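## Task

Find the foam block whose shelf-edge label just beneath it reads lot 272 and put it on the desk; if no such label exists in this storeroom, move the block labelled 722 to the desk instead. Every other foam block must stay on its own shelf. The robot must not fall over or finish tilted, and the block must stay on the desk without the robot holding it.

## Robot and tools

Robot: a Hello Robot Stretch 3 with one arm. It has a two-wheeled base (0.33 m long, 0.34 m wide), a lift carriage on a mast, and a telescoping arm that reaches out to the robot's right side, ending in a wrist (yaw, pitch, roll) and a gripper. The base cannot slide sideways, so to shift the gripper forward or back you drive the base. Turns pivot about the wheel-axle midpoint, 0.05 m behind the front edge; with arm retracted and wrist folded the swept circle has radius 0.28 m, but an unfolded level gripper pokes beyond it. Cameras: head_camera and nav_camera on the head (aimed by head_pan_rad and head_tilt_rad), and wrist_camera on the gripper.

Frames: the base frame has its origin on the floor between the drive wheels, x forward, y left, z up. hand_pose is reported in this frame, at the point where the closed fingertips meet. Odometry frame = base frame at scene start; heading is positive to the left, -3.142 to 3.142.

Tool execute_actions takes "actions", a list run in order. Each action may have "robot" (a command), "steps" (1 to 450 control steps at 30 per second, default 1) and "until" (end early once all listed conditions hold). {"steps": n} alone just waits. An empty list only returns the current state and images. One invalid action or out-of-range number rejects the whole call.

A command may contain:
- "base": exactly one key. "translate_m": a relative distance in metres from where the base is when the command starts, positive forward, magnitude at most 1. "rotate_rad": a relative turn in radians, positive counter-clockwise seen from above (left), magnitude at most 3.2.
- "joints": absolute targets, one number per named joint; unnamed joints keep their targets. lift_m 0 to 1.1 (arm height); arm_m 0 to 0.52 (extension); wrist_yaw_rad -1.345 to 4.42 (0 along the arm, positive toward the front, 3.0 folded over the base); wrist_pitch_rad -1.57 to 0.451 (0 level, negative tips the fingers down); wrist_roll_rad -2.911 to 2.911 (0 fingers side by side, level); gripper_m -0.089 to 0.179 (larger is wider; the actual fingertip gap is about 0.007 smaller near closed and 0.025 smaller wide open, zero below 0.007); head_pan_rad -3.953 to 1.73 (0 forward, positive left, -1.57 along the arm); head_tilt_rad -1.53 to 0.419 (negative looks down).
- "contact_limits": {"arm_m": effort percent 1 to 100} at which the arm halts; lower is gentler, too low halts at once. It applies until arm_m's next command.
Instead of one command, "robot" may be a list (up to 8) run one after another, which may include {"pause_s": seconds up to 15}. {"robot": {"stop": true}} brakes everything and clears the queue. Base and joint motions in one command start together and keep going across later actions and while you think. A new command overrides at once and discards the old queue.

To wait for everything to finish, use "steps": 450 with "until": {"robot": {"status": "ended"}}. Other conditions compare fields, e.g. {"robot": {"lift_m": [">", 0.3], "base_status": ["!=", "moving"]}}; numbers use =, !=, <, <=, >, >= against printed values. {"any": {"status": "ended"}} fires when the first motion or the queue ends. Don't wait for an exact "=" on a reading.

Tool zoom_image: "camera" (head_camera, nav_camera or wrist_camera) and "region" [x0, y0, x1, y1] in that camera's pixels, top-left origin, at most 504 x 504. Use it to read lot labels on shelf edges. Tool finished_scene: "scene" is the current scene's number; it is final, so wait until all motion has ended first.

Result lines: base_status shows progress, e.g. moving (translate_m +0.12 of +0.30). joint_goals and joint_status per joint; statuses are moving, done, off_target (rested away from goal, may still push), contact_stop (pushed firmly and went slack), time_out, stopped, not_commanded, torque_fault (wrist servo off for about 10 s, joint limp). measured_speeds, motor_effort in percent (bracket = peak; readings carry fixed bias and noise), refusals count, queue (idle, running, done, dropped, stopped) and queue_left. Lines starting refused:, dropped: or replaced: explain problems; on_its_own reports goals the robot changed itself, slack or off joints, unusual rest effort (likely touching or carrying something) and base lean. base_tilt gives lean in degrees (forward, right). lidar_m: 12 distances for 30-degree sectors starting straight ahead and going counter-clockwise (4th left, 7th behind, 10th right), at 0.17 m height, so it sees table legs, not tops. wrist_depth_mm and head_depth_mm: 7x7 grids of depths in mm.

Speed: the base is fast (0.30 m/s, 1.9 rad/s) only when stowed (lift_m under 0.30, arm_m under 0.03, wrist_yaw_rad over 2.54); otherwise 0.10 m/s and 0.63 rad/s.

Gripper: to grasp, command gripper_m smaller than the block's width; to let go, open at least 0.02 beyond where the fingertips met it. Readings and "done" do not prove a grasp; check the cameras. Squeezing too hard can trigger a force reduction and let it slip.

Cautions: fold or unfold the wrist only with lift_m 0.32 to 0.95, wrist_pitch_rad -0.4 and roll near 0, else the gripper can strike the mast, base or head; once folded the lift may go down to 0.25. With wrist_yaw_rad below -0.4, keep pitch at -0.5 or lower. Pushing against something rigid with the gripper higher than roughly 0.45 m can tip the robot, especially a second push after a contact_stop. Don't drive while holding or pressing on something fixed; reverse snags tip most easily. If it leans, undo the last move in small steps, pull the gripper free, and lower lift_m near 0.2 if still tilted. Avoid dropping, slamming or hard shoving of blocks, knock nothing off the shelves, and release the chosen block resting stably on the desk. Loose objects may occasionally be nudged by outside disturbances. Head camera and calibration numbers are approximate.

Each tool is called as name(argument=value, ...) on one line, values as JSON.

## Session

execute_actions(actions=[])

Scene clock: 0.00 s.
robot.base_odometry: x=+0.000 y=+0.000 heading=+0.000 (m, m, rad; robot's odometry frame)
robot.turned_by_wheels: +0.000 (rad since the last result)
robot.turned_by_imu: +0.000 (rad since the last result)
robot.base_tilt: forward=+0.7 right=-0.2 (deg)
robot.lidar_m: 0.79 0.78 0.84 1.25 3.11 1.14 1.12 1.49 1.60 1.20 1.20 1.01
robot.head_depth_mm: 941 943 948 951 957 960 964 / 890 894 899 901 903 907 911 / 844 849 853 857 859 862 861 / 806 810 811 813 815 820 821 / 769 771 774 776 779 780 785 / 736 738 739 742 744 746 749 / 705 706 708 711 713 716 717
robot.base_status: not_commanded
robot.joint_positions: lift_m=+0.424 arm_m=+0.001 wrist_yaw_rad=+2.804 wrist_pitch_rad=-0.321 wrist_roll_rad=-0.009 gripper_m=+0.037 head_pan_rad=-0.009 head_tilt_rad=+0.010
robot.joint_goals: lift_m=+0.424 arm_m=+0.001 wrist_yaw_rad=+2.804 wrist_pitch_rad=-0.321 wrist_roll_rad=-0.009 gripper_m=+0.037 head_pan_rad=-0.009 head_tilt_rad=+0.010
robot.joint_status: lift_m=not_commanded arm_m=not_commanded wrist_yaw_rad=not_commanded wrist_pitch_rad=not_commanded wrist_roll_rad=not_commanded gripper_m=not_commanded head_pan_rad=not_commanded head_tilt_rad=not_commanded
robot.measured_speeds: translate_m=+0.000 rotate_rad=+0.000 lift_m=+0.000 arm_m=+0.000 wrist_yaw_rad=+0.000 wrist_pitch_rad=+0.000 wrist_roll_rad=+0.000 head_pan_rad=+0.000 head_tilt_rad=+0.000
robot: refusals=0 queue=idle queue_left=0
robot.motor_effort: left_wheel=+1 right_wheel=+0 lift_m=+20 arm_m=+0 wrist_yaw_rad=+0 wrist_pitch_rad=+5 wrist_roll_rad=+0 gripper_m=+0 head_pan_rad=+0 head_tilt_rad=+2 (%)
robot.hand_pose: x=+0.0569 y=+0.0761 z=+0.4590 quat_wxyz=(+0.229, +0.704, -0.005, +0.673) (m; robot's base frame)
robot.wrist_depth_mm: - - - - 850 694 585 / - - - - 881 728 606 / - - - - 941 781 629 / - - - - - 796 656 / - - 970 993 954 824 671 / 790 809 812 784 - 769 714 / 654 - 633 652 628 638 649
pictures: head_camera (sideways: a quarter turn clockwise sets it upright), nav_camera (sideways: a quarter turn counterclockwise sets it upright), wrist_camera
camera_calibration (this result's frames):
head_camera: T_world_to_cam=[[-0.00497875, -0.00762884, -0.999959, 1.32366], [0.0379845, 0.999248, -0.00781254, 0.018226], [0.999266, -0.0380218, -0.00468523, -0.0382057], [0, 0, 0, 1]] pos_world=[0.0440755, -0.00956692, 1.32357]
nav_camera: T_world_to_cam=[[-0.0193674, 0.010462, 0.999758, -1.25945], [-0.00180602, -0.999944, 0.0104289, 0.0363584], [0.999811, -0.0016036, 0.0193852, -0.0745648], [0, 0, 0, 1]] pos_world=[0.0502242, 0.0494131, 1.26021]
wrist_camera: T_world_to_cam=[[0.948099, -0.317976, 0.000256623, -0.0264603], [-0.148405, -0.443207, -0.88405, 0.482191], [0.281221, 0.838128, -0.467393, 0.29962], [0, 0, 0, 1]] pos_world=[0.012387, -0.0458237, 0.566328]
Images, in order (width x height): head_camera 896x504, nav_camera 672x504, wrist_camera 644x364.

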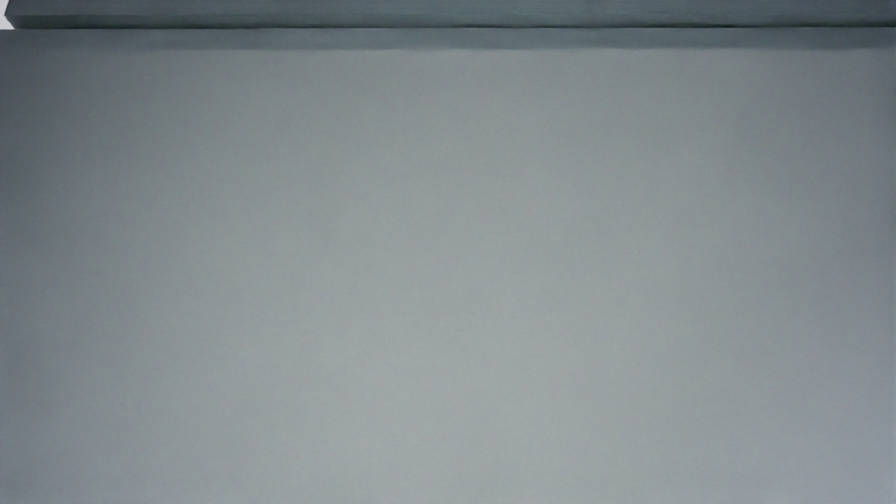

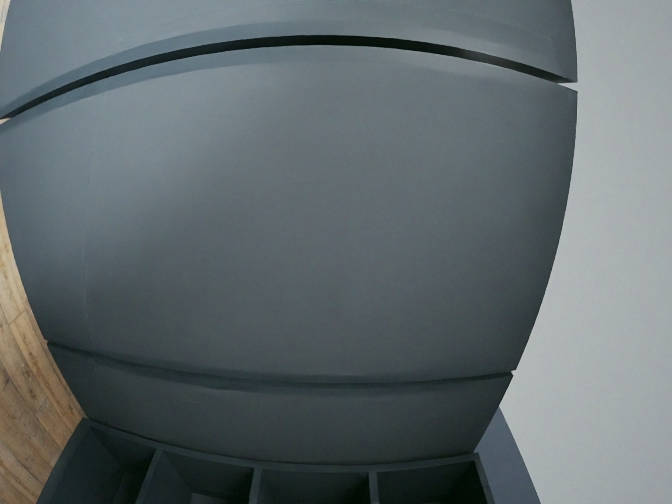

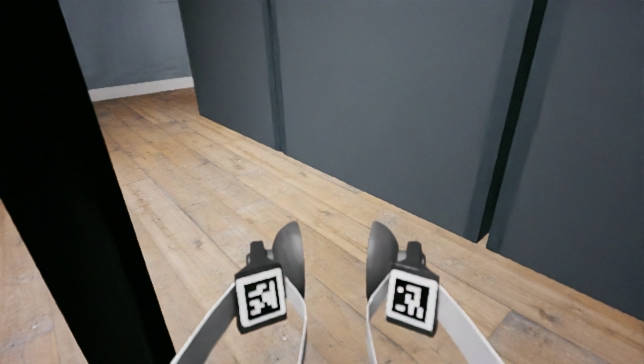

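execute_actions(actions=[{"robot":{"joints":{"head_pan_rad":-0.95,"head_tilt_rad":-0.4,"lift_m":0.28,"wrist_yaw_rad":2.9}},"steps":450,"until":{"robot":{"head_pan_rad_status":["!=","moving"]}}}])

execute_actions(actions=[{"robot":{"joints":{"head_pan_rad":-1.65}},"steps":450,"until":{"robot":{"head_pan_rad_status":["!=","moving"]}}}])

Scene clock: 3.90 s.
robot.base_odometry: x=+0.000 y=+0.000 heading=+0.000 (m, m, rad; robot's odometry frame)
robot.turned_by_wheels: +0.000 (rad since the last result)
robot.turned_by_imu: +0.000 (rad since the last result)
robot.base_tilt: forward=+0.7 right=-0.1 (deg)
robot.lidar_m: 0.79 0.78 0.84 1.25 3.10 1.14 1.12 1.49 1.59 1.21 1.20 1.00
robot.head_depth_mm: 1293 1404 1152 1240 1319 1484 1420 / 1339 1468 1401 1660 1504 1580 1421 / 1361 1500 1554 1696 1506 1640 1417 / 1389 1520 1386 1743 1858 1633 1420 / 1415 1554 1560 1754 1865 1634 1418 / 1436 1568 1549 1734 1803 1629 1422 / 1282 1368 1370 1457 1519 1620 1419
robot.base_status: not_commanded
robot.joint_positions: lift_m=+0.336 arm_m=+0.001 wrist_yaw_rad=+2.896 wrist_pitch_rad=-0.321 wrist_roll_rad=-0.009 gripper_m=+0.037 head_pan_rad=-0.943 head_tilt_rad=-0.395
robot.joint_goals: lift_m=+0.280 arm_m=+0.001 wrist_yaw_rad=+2.900 wrist_pitch_rad=-0.321 wrist_roll_rad=-0.009 gripper_m=+0.037 head_pan_rad=-0.950 head_tilt_rad=-0.400
robot.joint_status: lift_m=moving arm_m=not_commanded wrist_yaw_rad=moving wrist_pitch_rad=not_commanded wrist_roll_rad=not_commanded gripper_m=not_commanded head_pan_rad=done head_tilt_rad=done
robot.measured_speeds: translate_m=+0.000 rotate_rad=+0.000 lift_m=-0.110 arm_m=+0.000 wrist_yaw_rad=+0.000 wrist_pitch_rad=+0.000 wrist_roll_rad=+0.000 head_pan_rad=+0.000 head_tilt_rad=+0.000
robot: refusals=0 queue=running queue_left=0
robot.motor_effort: left_wheel=+0(1) right_wheel=+0(0) lift_m=+16(21) arm_m=+0(1) wrist_yaw_rad=+4(6) wrist_pitch_rad=+5(5) wrist_roll_rad=+0(0) gripper_m=-1(0) head_pan_rad=-3(39) head_tilt_rad=-3(26) (%)
robot.hand_pose: x=+0.0359 y=+0.0824 z=+0.3714 quat_wxyz=(+0.198, +0.703, +0.028, +0.683) (m; robot's base frame)
robot.wrist_depth_mm: - - - - 907 726 603 / - - - - 952 754 636 / - - - - - 807 648 / - - - - - 848 673 / 845 - 817 824 822 810 716 / 685 - 691 661 - 662 635 / 564 559 536 550 535 541 538
pictures: head_camera (sideways: a quarter turn clockwise sets it upright), nav_camera (sideways: a quarter turn counterclockwise sets it upright), wrist_camera
camera_calibration (this result's frames):
head_camera: T_world_to_cam=[[-0.240301, 0.317915, -0.917162, 1.21679], [0.822588, 0.568335, -0.0185205, 0.0273735], [0.515368, -0.758897, -0.398084, 0.4768], [0, 0, 0, 1]] pos_world=[0.0241517, -0.0405514, 1.30631]
nav_camera: T_world_to_cam=[[0.229205, -0.298191, 0.926578, -1.16518], [-0.802738, -0.596295, 0.00667106, 0.0461409], [0.550525, -0.745328, -0.376043, 0.442884], [0, 0, 0, 1]] pos_world=[0.0602851, 0.0101612, 1.24587]
wrist_camera: T_world_to_cam=[[0.973493, -0.228718, 0.000256637, -0.0128517], [-0.10668, -0.455055, -0.88405, 0.403967], [0.202315, 0.860588, -0.467393, 0.260302], [0, 0, 0, 1]] pos_world=[0.00294343, -0.0431249, 0.478793]
Images, in order (width x height): head_camera 896x504, nav_camera 672x504, wrist_camera 644x364.

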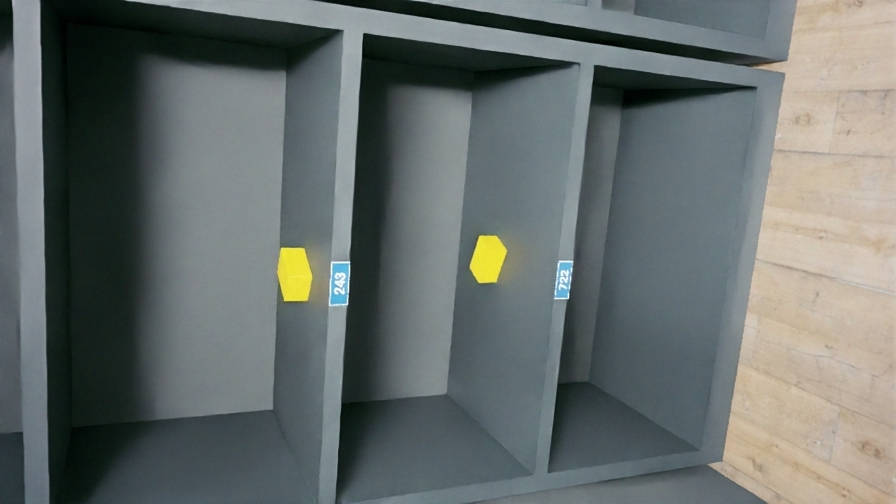

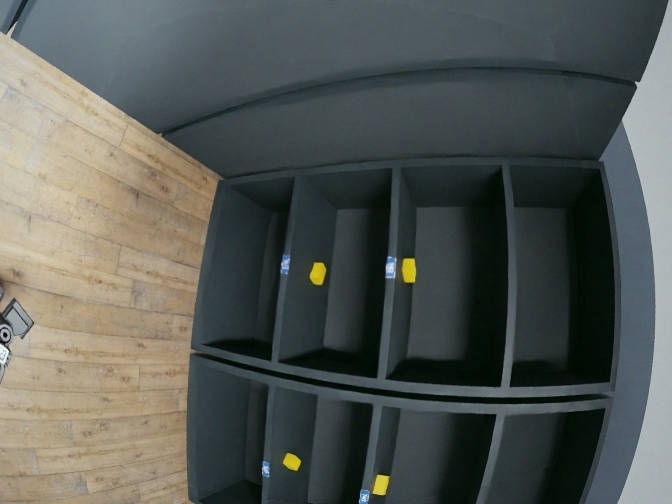

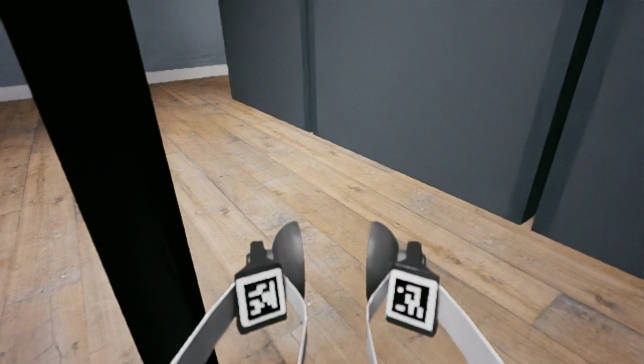

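Scene clock: 4.87 s.
robot.base_odometry: x=+0.000 y=+0.000 heading=+0.000 (m, m, rad; robot's odometry frame)
robot.turned_by_wheels: +0.000 (rad since the last result)
robot.turned_by_imu: +0.000 (rad since the last result)
robot.base_tilt: forward=+0.8 right=-0.3 (deg)
robot.lidar_m: 0.79 0.78 0.84 1.25 3.09 1.14 1.12 1.48 1.60 1.21 1.20 1.01
robot.head_depth_mm: 1744 1868 1987 2105 2121 1739 1416 / 1400 1501 1571 1712 1890 1732 1420 / 1592 1717 1767 1828 1983 1737 1420 / 1578 1715 1772 1857 2018 1694 1418 / 1510 1628 1565 1796 1949 1644 1417 / 1417 1554 1557 1733 1879 1636 1420 / 1357 1479 1261 1413 1324 1456 1418
robot.base_status: not_commanded
robot.joint_positions: lift_m=+0.280 arm_m=+0.001 wrist_yaw_rad=+2.897 wrist_pitch_rad=-0.321 wrist_roll_rad=-0.009 gripper_m=+0.037 head_pan_rad=-1.643 head_tilt_rad=-0.395
robot.joint_goals: lift_m=+0.280 arm_m=+0.001 wrist_yaw_rad=+2.900 wrist_pitch_rad=-0.321 wrist_roll_rad=-0.009 gripper_m=+0.037 head_pan_rad=-1.650 head_tilt_rad=-0.400
robot.joint_status: lift_m=done arm_m=not_commanded wrist_yaw_rad=done wrist_pitch_rad=not_commanded wrist_roll_rad=not_commanded gripper_m=not_commanded head_pan_rad=done head_tilt_rad=done
robot.measured_speeds: translate_m=+0.000 rotate_rad=+0.000 lift_m=+0.000 arm_m=+0.000 wrist_yaw_rad=+0.000 wrist_pitch_rad=+0.000 wrist_roll_rad=+0.000 head_pan_rad=+0.000 head_tilt_rad=+0.000
robot: refusals=0 queue=done queue_left=0
robot.motor_effort: left_wheel=+1(1) right_wheel=+0(0) lift_m=+16(18) arm_m=-1(1) wrist_yaw_rad=+4(4) wrist_pitch_rad=+5(5) wrist_roll_rad=+0(0) gripper_m=+0(0) head_pan_rad=-2(34) head_tilt_rad=-3(3) (%)
robot.hand_pose: x=+0.0359 y=+0.0824 z=+0.3153 quat_wxyz=(+0.198, +0.703, +0.028, +0.683) (m; robot's base frame)
robot.wrist_depth_mm: - - - - 938 747 615 / - - - - 978 768 628 / - - - - - 789 645 / 993 - 937 943 957 818 685 / 750 - 724 723 743 716 669 / 590 - 597 586 - 583 564 / 501 497 484 503 476 480 480
pictures: head_camera (sideways: a quarter turn clockwise sets it upright), nav_camera (sideways: a quarter turn counterclockwise sets it upright), wrist_camera
camera_calibration (this result's frames):
head_camera: T_world_to_cam=[[0.021001, 0.398047, -0.917124, 1.21515], [0.995287, -0.0951888, -0.0185227, 0.0263229], [-0.0946729, -0.912413, -0.39817, 0.480634], [0, 0, 0, 1]] pos_world=[-0.00621519, -0.0426457, 1.30631]
nav_camera: T_world_to_cam=[[-0.0167826, -0.375815, 0.926543, -1.16363], [-0.998114, 0.0610167, 0.00667003, 0.0473341], [-0.0590413, -0.924684, -0.37613, 0.446716], [0, 0, 0, 1]] pos_world=[0.0540908, -0.0271276, 1.24586]
wrist_camera: T_world_to_cam=[[0.973527, -0.22857, 0.000256322, -0.0128148], [-0.106615, -0.455088, -0.884041, 0.354358], [0.202182, 0.860611, -0.467409, 0.234085], [0, 0, 0, 1]] pos_world=[0.00292776, -0.0431212, 0.422684]
Images, in order (width x height): head_camera 896x504, nav_camera 672x504, wrist_camera 644x364.

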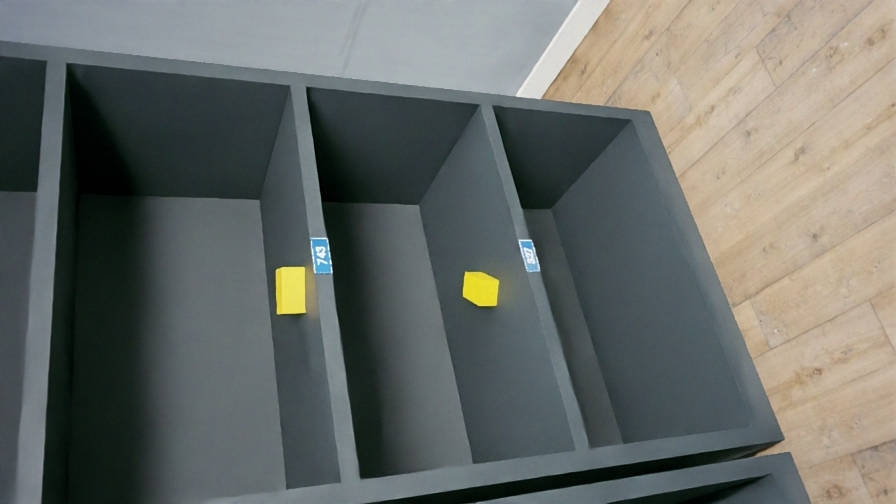

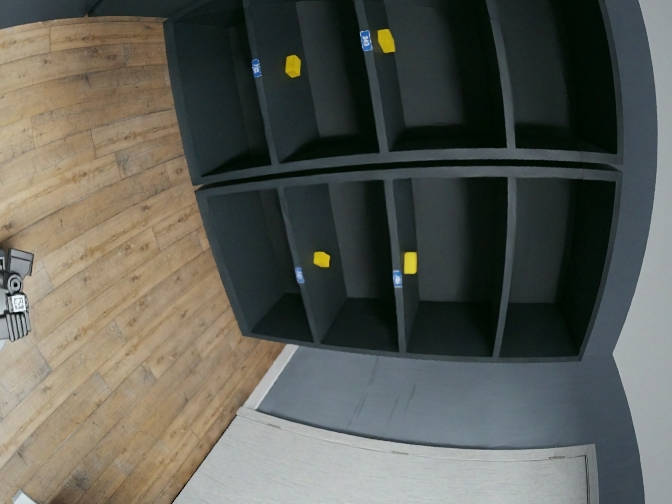

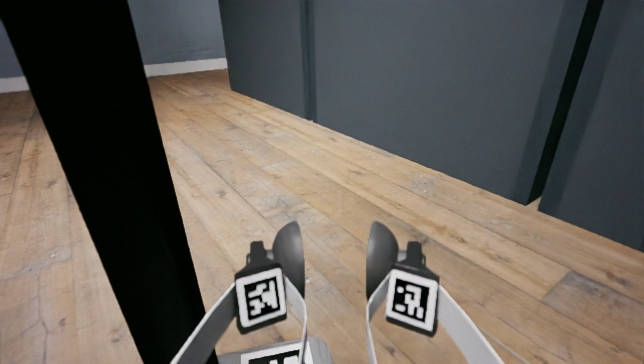

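zoom_image(camera="head_camera", region=[280, 210, 560, 320])

Region (280, 210, 560, 320) of head_camera's 896x504 image, scaled by 1.800, with more detail than that image has; it fills the top 198 rows of this view, and the rest is white.

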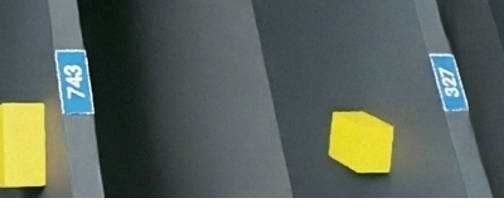

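execute_actions(actions=[{"robot":{"base":{"rotate_rad":1.83},"joints":{"head_pan_rad":-1.0,"head_tilt_rad":-0.6}},"steps":300,"until":{"robot":{"status":"ended"}}},{"robot":{"base":{"translate_m":1.0}},"steps":300,"until":{"robot":{"translate_m":[">",0.8]}}},{"robot":{"base":{"translate_m":1.0}},"steps":300,"until":{"robot":{"translate_m":[">",0.8]}}},{"robot":{"base":{"translate_m":1.0}},"steps":300,"until":{"robot":{"status":"ended"}}}])

Scene clock: 25.57 s.
robot.base_odometry: x=-0.669 y=+2.523 heading=+1.830 (m, m, rad; robot's odometry frame)
robot.turned_by_wheels: +1.830 (rad since the last result)
robot.turned_by_imu: +1.803 (rad since the last result)
robot.base_tilt: forward=+0.8 right=-0.2 (deg)
robot.lidar_m: 0.56 0.56 0.68 1.33 1.75 1.98 3.74 0.57 0.57 1.79 0.98 0.62
robot.head_depth_mm: 1493 1629 1786 1976 1759 1464 1250 / 1535 1682 1868 2042 1757 1458 1253 / 1572 1733 1935 2116 1749 1463 1250 / 1301 1441 1617 1830 1751 1463 1255 / 1058 1146 1252 1386 1544 1452 1247 / 892 955 1027 1110 1211 1328 1250 / 769 816 869 926 995 1075 1150
robot.base_status: done (translate_m +1.0000 of +1.0000)
robot.joint_positions: lift_m=+0.280 arm_m=+0.001 wrist_yaw_rad=+2.897 wrist_pitch_rad=-0.321 wrist_roll_rad=-0.009 gripper_m=+0.037 head_pan_rad=-1.007 head_tilt_rad=-0.593
robot.joint_goals: lift_m=+0.280 arm_m=+0.001 wrist_yaw_rad=+2.900 wrist_pitch_rad=-0.321 wrist_roll_rad=-0.009 gripper_m=+0.037 head_pan_rad=-1.000 head_tilt_rad=-0.600
robot.joint_status: lift_m=done arm_m=not_commanded wrist_yaw_rad=done wrist_pitch_rad=not_commanded wrist_roll_rad=not_commanded gripper_m=not_commanded head_pan_rad=done head_tilt_rad=done
robot.measured_speeds: translate_m=+0.000 rotate_rad=+0.000 lift_m=+0.000 arm_m=+0.000 wrist_yaw_rad=+0.000 wrist_pitch_rad=+0.000 wrist_roll_rad=+0.000 head_pan_rad=+0.000 head_tilt_rad=+0.000
robot: refusals=0 queue=done queue_left=0
robot.motor_effort: left_wheel=-2(8) right_wheel=+2(9) lift_m=+15(15) arm_m=-1(0) wrist_yaw_rad=+3(5) wrist_pitch_rad=+5(5) wrist_roll_rad=+0(0) gripper_m=+0(0) head_pan_rad=+5(34) head_tilt_rad=-3(18) (%)
robot.hand_pose: x=+0.0357 y=+0.0824 z=+0.3153 quat_wxyz=(+0.197, +0.703, +0.028, +0.683) (m; robot's base frame)
robot.wrist_depth_mm: - - - - 854 605 465 / - - - - 878 626 487 / - - - - 908 650 500 / 986 - 983 936 889 655 510 / 741 - 724 723 750 654 524 / 611 - 613 586 - 572 527 / 496 496 494 508 470 475 474
pictures: head_camera (sideways: a quarter turn clockwise sets it upright), nav_camera (sideways: a quarter turn counterclockwise sets it upright), wrist_camera
camera_calibration (this result's frames):
head_camera: T_world_to_cam=[[-0.311797, 0.47868, -0.82076, 1.0915], [0.855102, 0.51796, -0.0227612, 0.0326907], [0.414226, -0.708931, -0.570819, 0.702174], [0, 0, 0, 1]] pos_world=[0.0215152, -0.0416202, 1.29742]
nav_camera: T_world_to_cam=[[0.303213, -0.460226, 0.834418, -1.04542], [-0.838688, -0.544594, 0.00439273, 0.0493278], [0.452398, -0.701149, -0.551114, 0.671286], [0, 0, 0, 1]] pos_world=[0.0546683, 0.0164051, 1.24206]
wrist_camera: T_world_to_cam=[[0.973689, -0.22788, 0.000256024, -0.012715], [-0.106293, -0.455163, -0.884041, 0.354338], [0.201572, 0.860754, -0.46741, 0.234107], [0, 0, 0, 1]] pos_world=[0.00285474, -0.0431243, 0.422677]
Images, in order (width x height): head_camera 896x504, nav_camera 672x504, wrist_camera 644x364.

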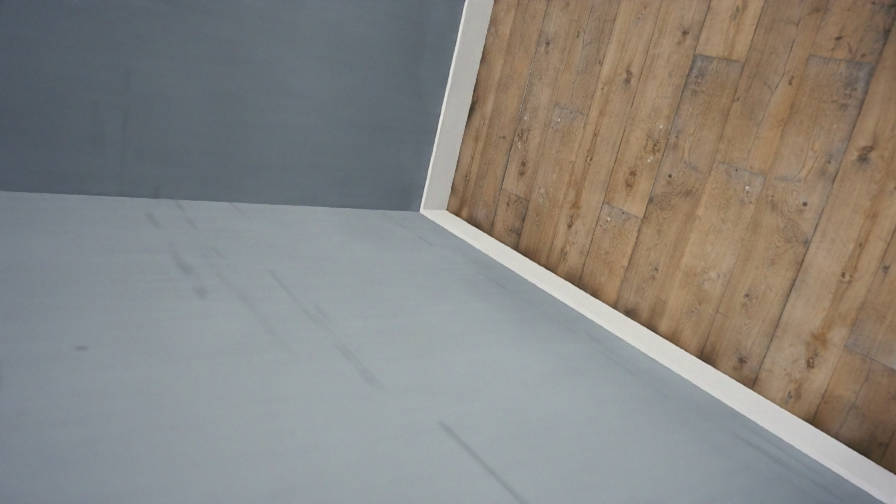

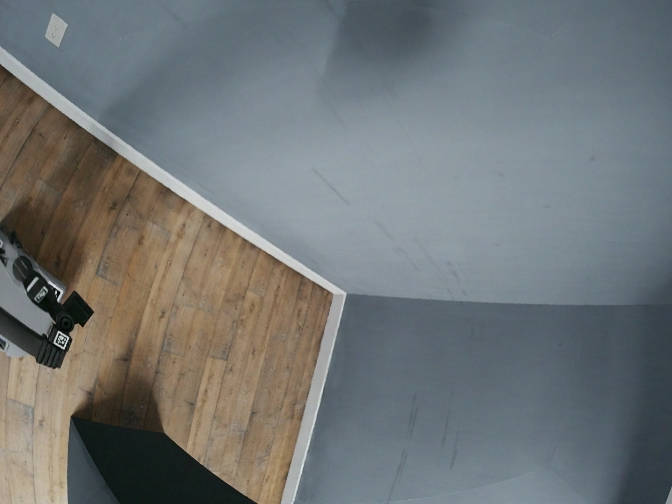

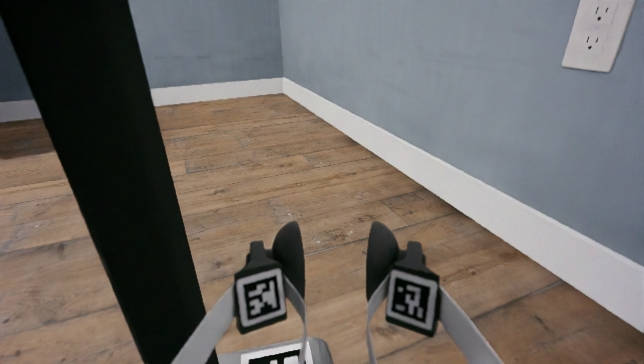

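execute_actions(actions=[{"robot":{"base":{"rotate_rad":-1.42},"joints":{"head_pan_rad":-0.5,"head_tilt_rad":-0.35}},"steps":300,"until":{"robot":{"status":"ended"}}},{"robot":{"base":{"translate_m":1.0}},"steps":300,"until":{"robot":{"translate_m":[">",0.38]}}},{"robot":[{"base":{"translate_m":1.0}},{"base":{"rotate_rad":-1.597}}],"steps":400,"until":{"robot":{"status":"ended"}}}])

Scene clock: 39.13 s.
robot.base_odometry: x=+0.603 y=+3.076 heading=-1.187 (m, m, rad; robot's odometry frame)
robot.turned_by_wheels: -3.017 (rad since the last result)
robot.turned_by_imu: -2.958 (rad since the last result)
robot.base_tilt: forward=+0.7 right=-0.1 (deg)
robot.lidar_m: 1.66 0.59 0.43 0.42 0.43 0.59 0.56 0.59 0.80 2.14 0.75 1.46
robot.head_depth_mm: 874 1265 1287 880 1337 874 933 / 1079 1422 1415 1011 1391 1107 1379 / 1335 1486 1484 1697 1388 1589 1382 / 1290 1398 1442 1608 1532 1701 1456 / 1236 1336 1428 1539 1683 1738 1460 / 2016 2175 2263 2299 2262 1807 1464 / 1977 2131 2715 2994 2345 1812 1466
robot.base_status: done (rotate_rad -1.5968 of -1.5970)
robot.joint_positions: lift_m=+0.280 arm_m=+0.001 wrist_yaw_rad=+2.897 wrist_pitch_rad=-0.321 wrist_roll_rad=-0.009 gripper_m=+0.037 head_pan_rad=-0.507 head_tilt_rad=-0.358
robot.joint_goals: lift_m=+0.280 arm_m=+0.001 wrist_yaw_rad=+2.900 wrist_pitch_rad=-0.321 wrist_roll_rad=-0.009 gripper_m=+0.037 head_pan_rad=-0.500 head_tilt_rad=-0.350
robot.joint_status: lift_m=done arm_m=not_commanded wrist_yaw_rad=done wrist_pitch_rad=not_commanded wrist_roll_rad=not_commanded gripper_m=not_commanded head_pan_rad=done head_tilt_rad=done
robot.measured_speeds: translate_m=+0.000 rotate_rad=+0.000 lift_m=+0.000 arm_m=+0.000 wrist_yaw_rad=+0.000 wrist_pitch_rad=+0.000 wrist_roll_rad=+0.000 head_pan_rad=+0.000 head_tilt_rad=+0.000
robot: refusals=0 queue=done queue_left=0
robot.motor_effort: left_wheel=+3(12) right_wheel=-2(5) lift_m=+16(15) arm_m=-2(1) wrist_yaw_rad=+4(3) wrist_pitch_rad=+5(4) wrist_roll_rad=+0(0) gripper_m=-1(0) head_pan_rad=+4(29) head_tilt_rad=+3(18) (%)
robot.hand_pose: x=+0.0357 y=+0.0824 z=+0.3153 quat_wxyz=(+0.197, +0.703, +0.028, +0.683) (m; robot's base frame)
robot.wrist_depth_mm: - 385 404 422 447 484 508 / - 413 430 449 487 519 554 / 408 438 462 497 531 566 611 / 433 - 497 533 574 620 665 / 470 - 528 577 611 653 688 / 495 - 548 585 - 579 568 / 490 501 494 508 473 479 478
pictures: head_camera (sideways: a quarter turn clockwise sets it upright), nav_camera (sideways: a quarter turn counterclockwise sets it upright), wrist_camera
camera_calibration (this result's frames):
head_camera: T_world_to_cam=[[-0.322707, 0.170395, -0.931035, 1.2354], [0.506217, 0.862225, -0.0176587, 0.0281822], [0.799753, -0.477004, -0.364502, 0.431364], [0, 0, 0, 1]] pos_world=[0.0394213, -0.0290429, 1.30793]
nav_camera: T_world_to_cam=[[0.304033, -0.157043, 0.939628, -1.18267], [-0.476059, -0.879385, 0.00706305, 0.0436375], [0.825186, -0.449466, -0.342124, 0.397067], [0, 0, 0, 1]] pos_world=[0.0526911, 0.0311123, 1.24681]
wrist_camera: T_world_to_cam=[[0.973706, -0.227808, 0.000256395, -0.0127115], [-0.106259, -0.455171, -0.884041, 0.354323], [0.201508, 0.860769, -0.467409, 0.234135], [0, 0, 0, 1]] pos_world=[0.00284712, -0.0431543, 0.422676]
Images, in order (width x height): head_camera 896x504, nav_camera 672x504, wrist_camera 644x364.

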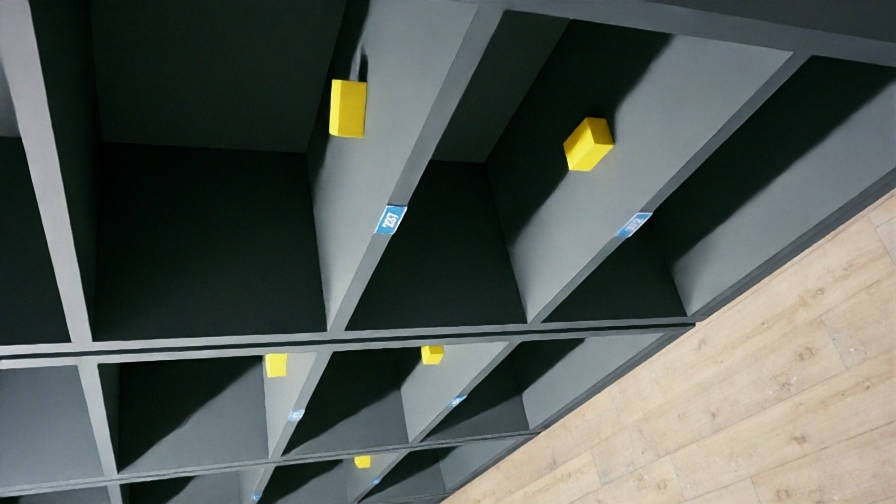

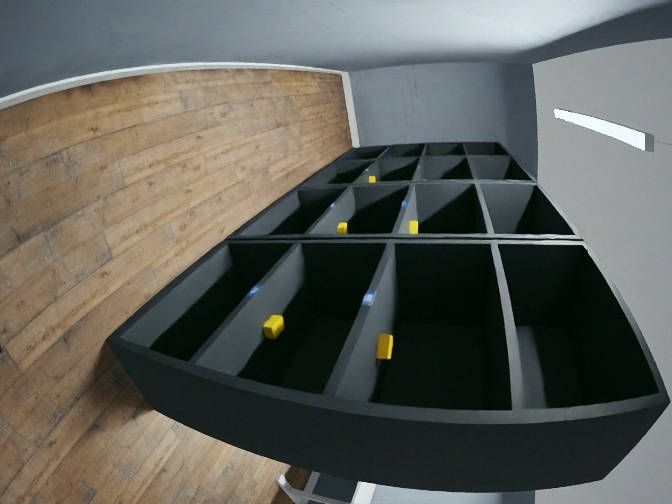

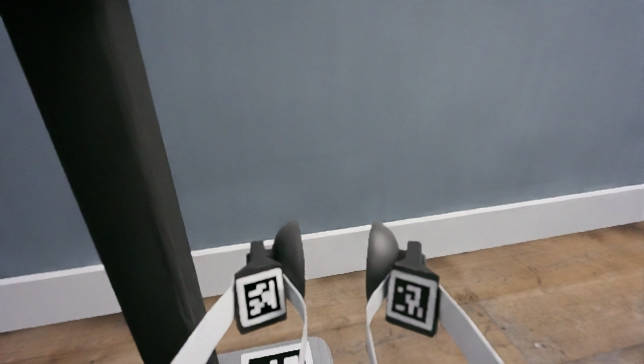

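zoom_image(camera="head_camera", region=[600, 195, 670, 255])

zoom_image(camera="head_camera", region=[270, 390, 330, 440])

zoom_image(camera="head_camera", region=[360, 190, 430, 250])

Region (600, 195, 670, 255) of head_camera's 896x504 image, scaled by 7.200, with more detail than that image has; it fills the top 432 rows of this view, and the rest is white.

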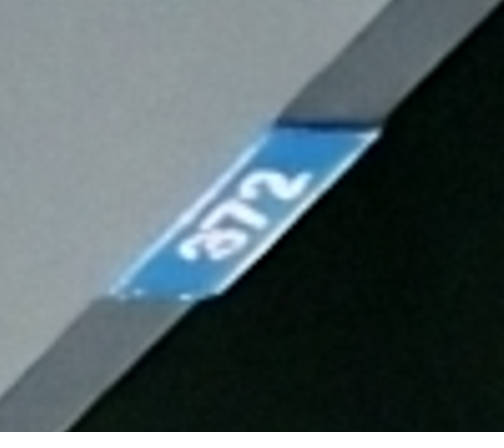

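Region (270, 390, 330, 440) of head_camera's 896x504 image, scaled by 8.400, with more detail than that image has.

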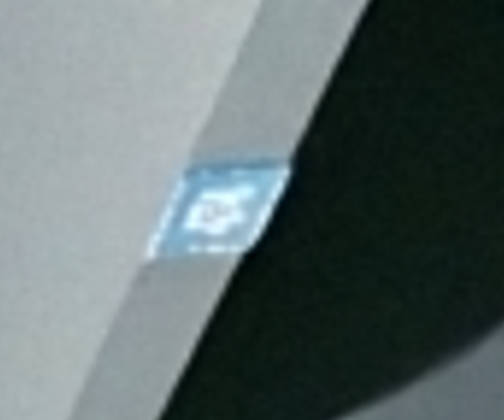

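Region (360, 190, 430, 250) of head_camera's 896x504 image, scaled by 7.200, with more detail than that image has; it fills the top 432 rows of this view, and the rest is white.

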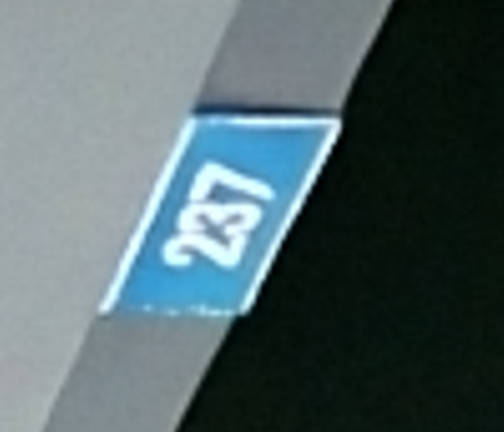

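execute_actions(actions=[{"robot":{"base":{"translate_m":1.0},"joints":{"head_pan_rad":-0.75,"head_tilt_rad":-0.5}},"steps":300,"until":{"robot":{"translate_m":[">",0.3]}}}])

zoom_image(camera="head_camera", region=[450, 100, 800, 400])

execute_actions(actions=[{"robot":{"base":{"translate_m":0.9}},"steps":300,"until":{"robot":{"status":"ended"}}}])

Scene clock: 46.60 s.
robot.base_odometry: x=+0.719 y=+2.790 heading=-1.187 (m, m, rad; robot's odometry frame)
robot.turned_by_wheels: +0.000 (rad since the last result)
robot.turned_by_imu: +0.001 (rad since the last result)
robot.base_tilt: forward=+1.4 right=-0.5 (deg)
robot.lidar_m: 1.67 0.60 0.43 0.42 0.43 0.59 0.87 0.90 1.23 0.61 0.61 1.19
robot.head_depth_mm: 997 1062 895 1199 1155 935 1194 / 1074 1156 895 1329 1155 987 1250 / 1167 1240 892 1442 1125 1403 1247 / 1197 1287 952 1483 1198 1489 1295 / 1108 1189 1107 1389 1278 1489 1327 / 1023 1096 1169 1306 1464 1552 1317 / 988 1124 1944 1654 1873 1574 1323
robot.base_status: moving (translate_m +0.3085 of +1.0000)
robot.joint_positions: lift_m=+0.280 arm_m=+0.001 wrist_yaw_rad=+2.897 wrist_pitch_rad=-0.321 wrist_roll_rad=-0.009 gripper_m=+0.037 head_pan_rad=-0.743 head_tilt_rad=-0.494
robot.joint_goals: lift_m=+0.280 arm_m=+0.001 wrist_yaw_rad=+2.900 wrist_pitch_rad=-0.321 wrist_roll_rad=-0.009 gripper_m=+0.037 head_pan_rad=-0.750 head_tilt_rad=-0.500
robot.joint_status: lift_m=done arm_m=not_commanded wrist_yaw_rad=done wrist_pitch_rad=not_commanded wrist_roll_rad=not_commanded gripper_m=not_commanded head_pan_rad=done head_tilt_rad=done
robot.measured_speeds: translate_m=+0.294 rotate_rad=+0.000 lift_m=+0.000 arm_m=+0.000 wrist_yaw_rad=+0.000 wrist_pitch_rad=+0.000 wrist_roll_rad=+0.000 head_pan_rad=+0.000 head_tilt_rad=+0.000
robot: refusals=0 queue=running queue_left=0
robot.motor_effort: left_wheel=+5(12) right_wheel=-1(1) lift_m=+16(16) arm_m=-1(2) wrist_yaw_rad=+3(3) wrist_pitch_rad=+5(5) wrist_roll_rad=+0(0) gripper_m=+0(1) head_pan_rad=-3(21) head_tilt_rad=-3(15) (%)
robot.hand_pose: x=+0.0357 y=+0.0824 z=+0.3153 quat_wxyz=(+0.197, +0.703, +0.028, +0.683) (m; robot's base frame)
robot.wrist_depth_mm: - 391 404 433 455 480 512 / - 414 430 457 493 513 568 / 408 443 463 501 531 564 611 / 437 - 502 531 565 608 673 / 472 - 541 570 617 660 690 / 509 - 550 586 - 572 572 / 490 497 492 504 477 484 474
pictures: head_camera (sideways: a quarter turn clockwise sets it upright), nav_camera (sideways: a quarter turn counterclockwise sets it upright), wrist_camera
camera_calibration (this result's frames):
head_camera: T_world_to_cam=[[-0.364327, 0.324147, -0.873037, 1.15999], [0.691862, 0.721731, -0.0207517, 0.0310732], [0.623372, -0.611582, -0.487211, 0.592118], [0, 0, 0, 1]] pos_world=[0.0320077, -0.0363051, 1.30185]
nav_camera: T_world_to_cam=[[0.350305, -0.307729, 0.884641, -1.1112], [-0.667845, -0.744279, 0.00555426, 0.0467728], [0.656711, -0.592749, -0.46624, 0.559609], [0, 0, 0, 1]] pos_world=[0.0529964, 0.0245702, 1.24367]
wrist_camera: T_world_to_cam=[[0.973715, -0.22777, 0.000256509, -0.0127059], [-0.106241, -0.455175, -0.884041, 0.354322], [0.201475, 0.860777, -0.467409, 0.234135], [0, 0, 0, 1]] pos_world=[0.00284314, -0.0431534, 0.422675]
Images, in order (width x height): head_camera 896x504, nav_camera 672x504, wrist_camera 644x364.

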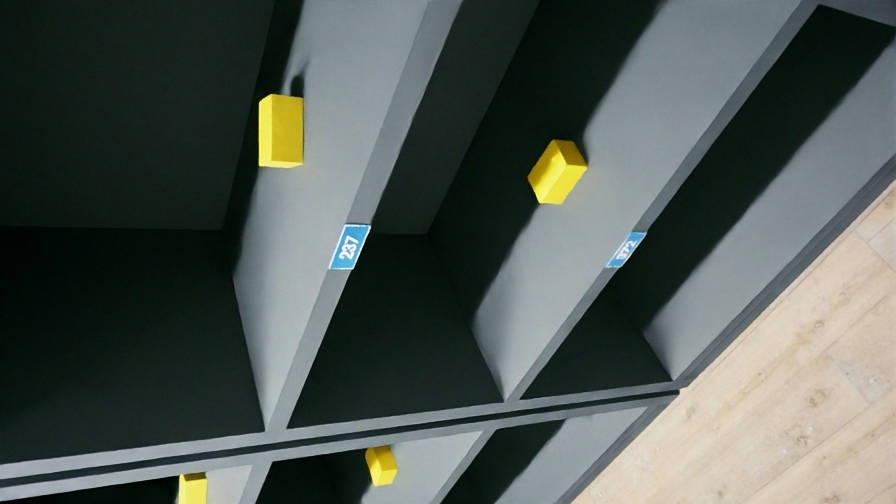

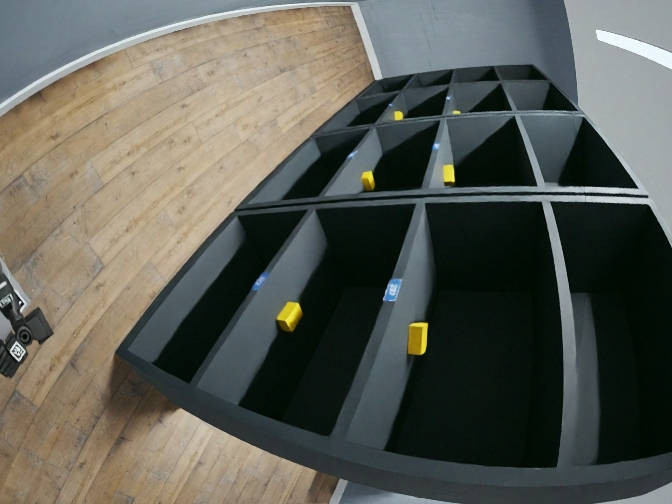

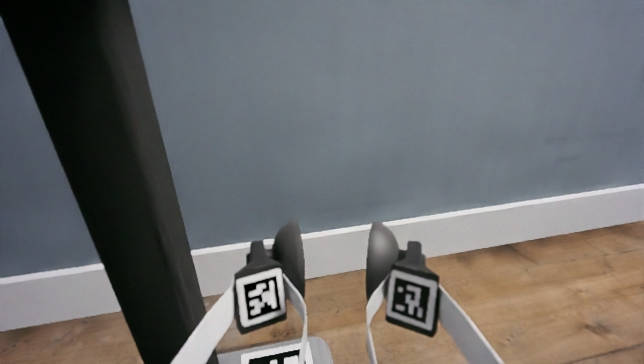

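Region (450, 100, 800, 400) of head_camera's 896x504 image, scaled by 1.440, with more detail than that image has; it fills the top 432 rows of this view, and the rest is white.

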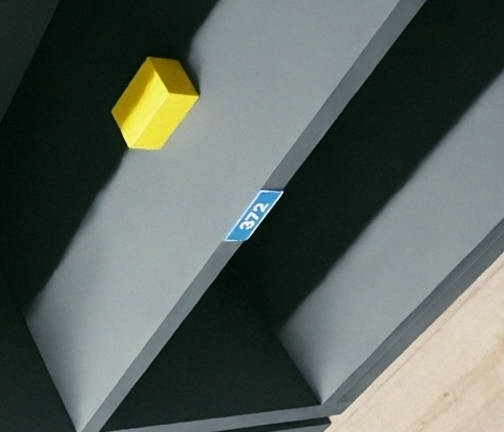

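Scene clock: 50.83 s.
robot.base_odometry: x=+1.056 y=+1.956 heading=-1.187 (m, m, rad; robot's odometry frame)
robot.turned_by_wheels: +0.000 (rad since the last result)
robot.turned_by_imu: +0.002 (rad since the last result)
robot.base_tilt: forward=+0.7 right=-0.1 (deg)
robot.lidar_m: 1.68 0.60 0.44 0.42 0.44 0.60 1.64 0.92 0.99 0.60 0.61 1.23
robot.head_depth_mm: 993 1059 895 709 1157 931 908 / 1071 1153 894 1339 1158 961 1243 / 1165 1236 893 1436 1155 1373 1244 / 1239 1320 955 1511 1157 1485 1289 / 1155 1232 1106 1433 1284 1496 1321 / 1070 1144 1224 1342 1507 1567 1316 / 1013 1100 1287 1582 1887 1575 1324
robot.base_status: done (translate_m +0.9000 of +0.9000)
robot.joint_positions: lift_m=+0.280 arm_m=+0.001 wrist_yaw_rad=+2.897 wrist_pitch_rad=-0.321 wrist_roll_rad=-0.009 gripper_m=+0.037 head_pan_rad=-0.743 head_tilt_rad=-0.494
robot.joint_goals: lift_m=+0.280 arm_m=+0.001 wrist_yaw_rad=+2.900 wrist_pitch_rad=-0.321 wrist_roll_rad=-0.009 gripper_m=+0.037 head_pan_rad=-0.750 head_tilt_rad=-0.500
robot.joint_status: lift_m=done arm_m=not_commanded wrist_yaw_rad=done wrist_pitch_rad=not_commanded wrist_roll_rad=not_commanded gripper_m=not_commanded head_pan_rad=done head_tilt_rad=done
robot.measured_speeds: translate_m=+0.000 rotate_rad=+0.000 lift_m=+0.000 arm_m=+0.000 wrist_yaw_rad=+0.000 wrist_pitch_rad=+0.000 wrist_roll_rad=+0.000 head_pan_rad=+0.000 head_tilt_rad=+0.000
robot: refusals=0 queue=done queue_left=0
robot.motor_effort: left_wheel=+3(6) right_wheel=-2(5) lift_m=+17(15) arm_m=-2(0) wrist_yaw_rad=+4(3) wrist_pitch_rad=+5(5) wrist_roll_rad=+0(0) gripper_m=-1(0) head_pan_rad=-1(3) head_tilt_rad=-4(3) (%)
robot.hand_pose: x=+0.0357 y=+0.0824 z=+0.3153 quat_wxyz=(+0.197, +0.703, +0.028, +0.683) (m; robot's base frame)
robot.wrist_depth_mm: - 395 410 430 458 491 520 / - 418 438 461 499 526 559 / 415 448 471 503 530 572 615 / 449 - 501 544 584 616 675 / 478 - 541 575 627 667 694 / 503 - 561 583 - 567 570 / 500 489 485 510 470 481 480
pictures: head_camera (sideways: a quarter turn clockwise sets it upright), nav_camera (sideways: a quarter turn counterclockwise sets it upright), wrist_camera
camera_calibration (this result's frames):
head_camera: T_world_to_cam=[[-0.364293, 0.324186, -0.873038, 1.15999], [0.691939, 0.721658, -0.0207517, 0.0310727], [0.623307, -0.611648, -0.487211, 0.592118], [0, 0, 0, 1]] pos_world=[0.0320039, -0.0363078, 1.30185]
nav_camera: T_world_to_cam=[[0.350273, -0.307766, 0.884641, -1.1112], [-0.667924, -0.744209, 0.00555426, 0.0467733], [0.656648, -0.592818, -0.46624, 0.559609], [0, 0, 0, 1]] pos_world=[0.052999, 0.0245652, 1.24367]
wrist_camera: T_world_to_cam=[[0.973715, -0.22777, 0.000256512, -0.0127059], [-0.106241, -0.455175, -0.884041, 0.354322], [0.201475, 0.860777, -0.467409, 0.234135], [0, 0, 0, 1]] pos_world=[0.00284316, -0.0431534, 0.422675]
Images, in order (width x height): head_camera 896x504, nav_camera 672x504, wrist_camera 644x364.

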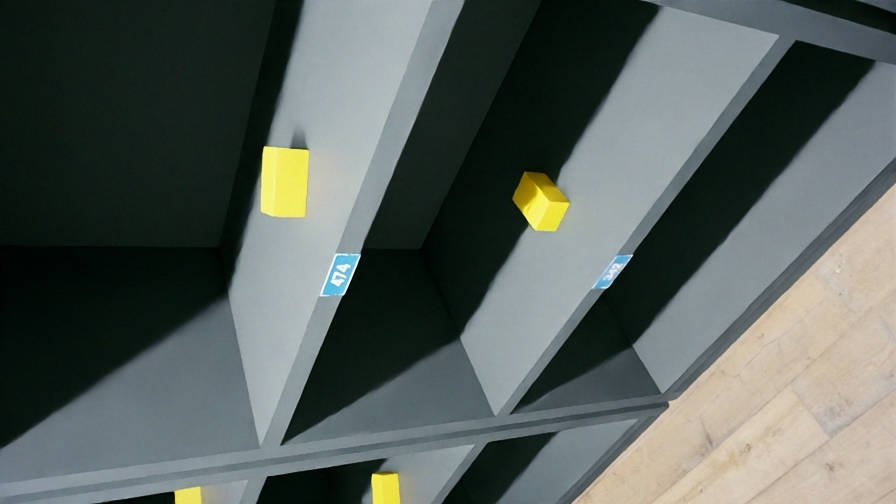

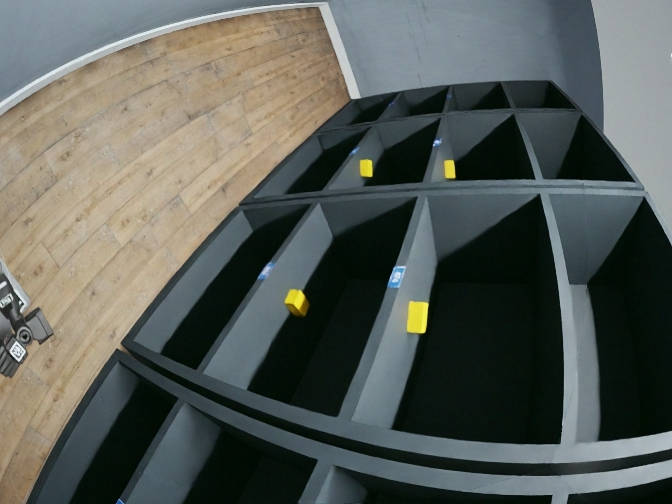

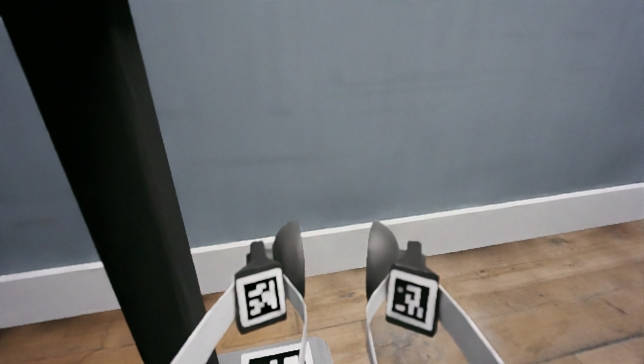

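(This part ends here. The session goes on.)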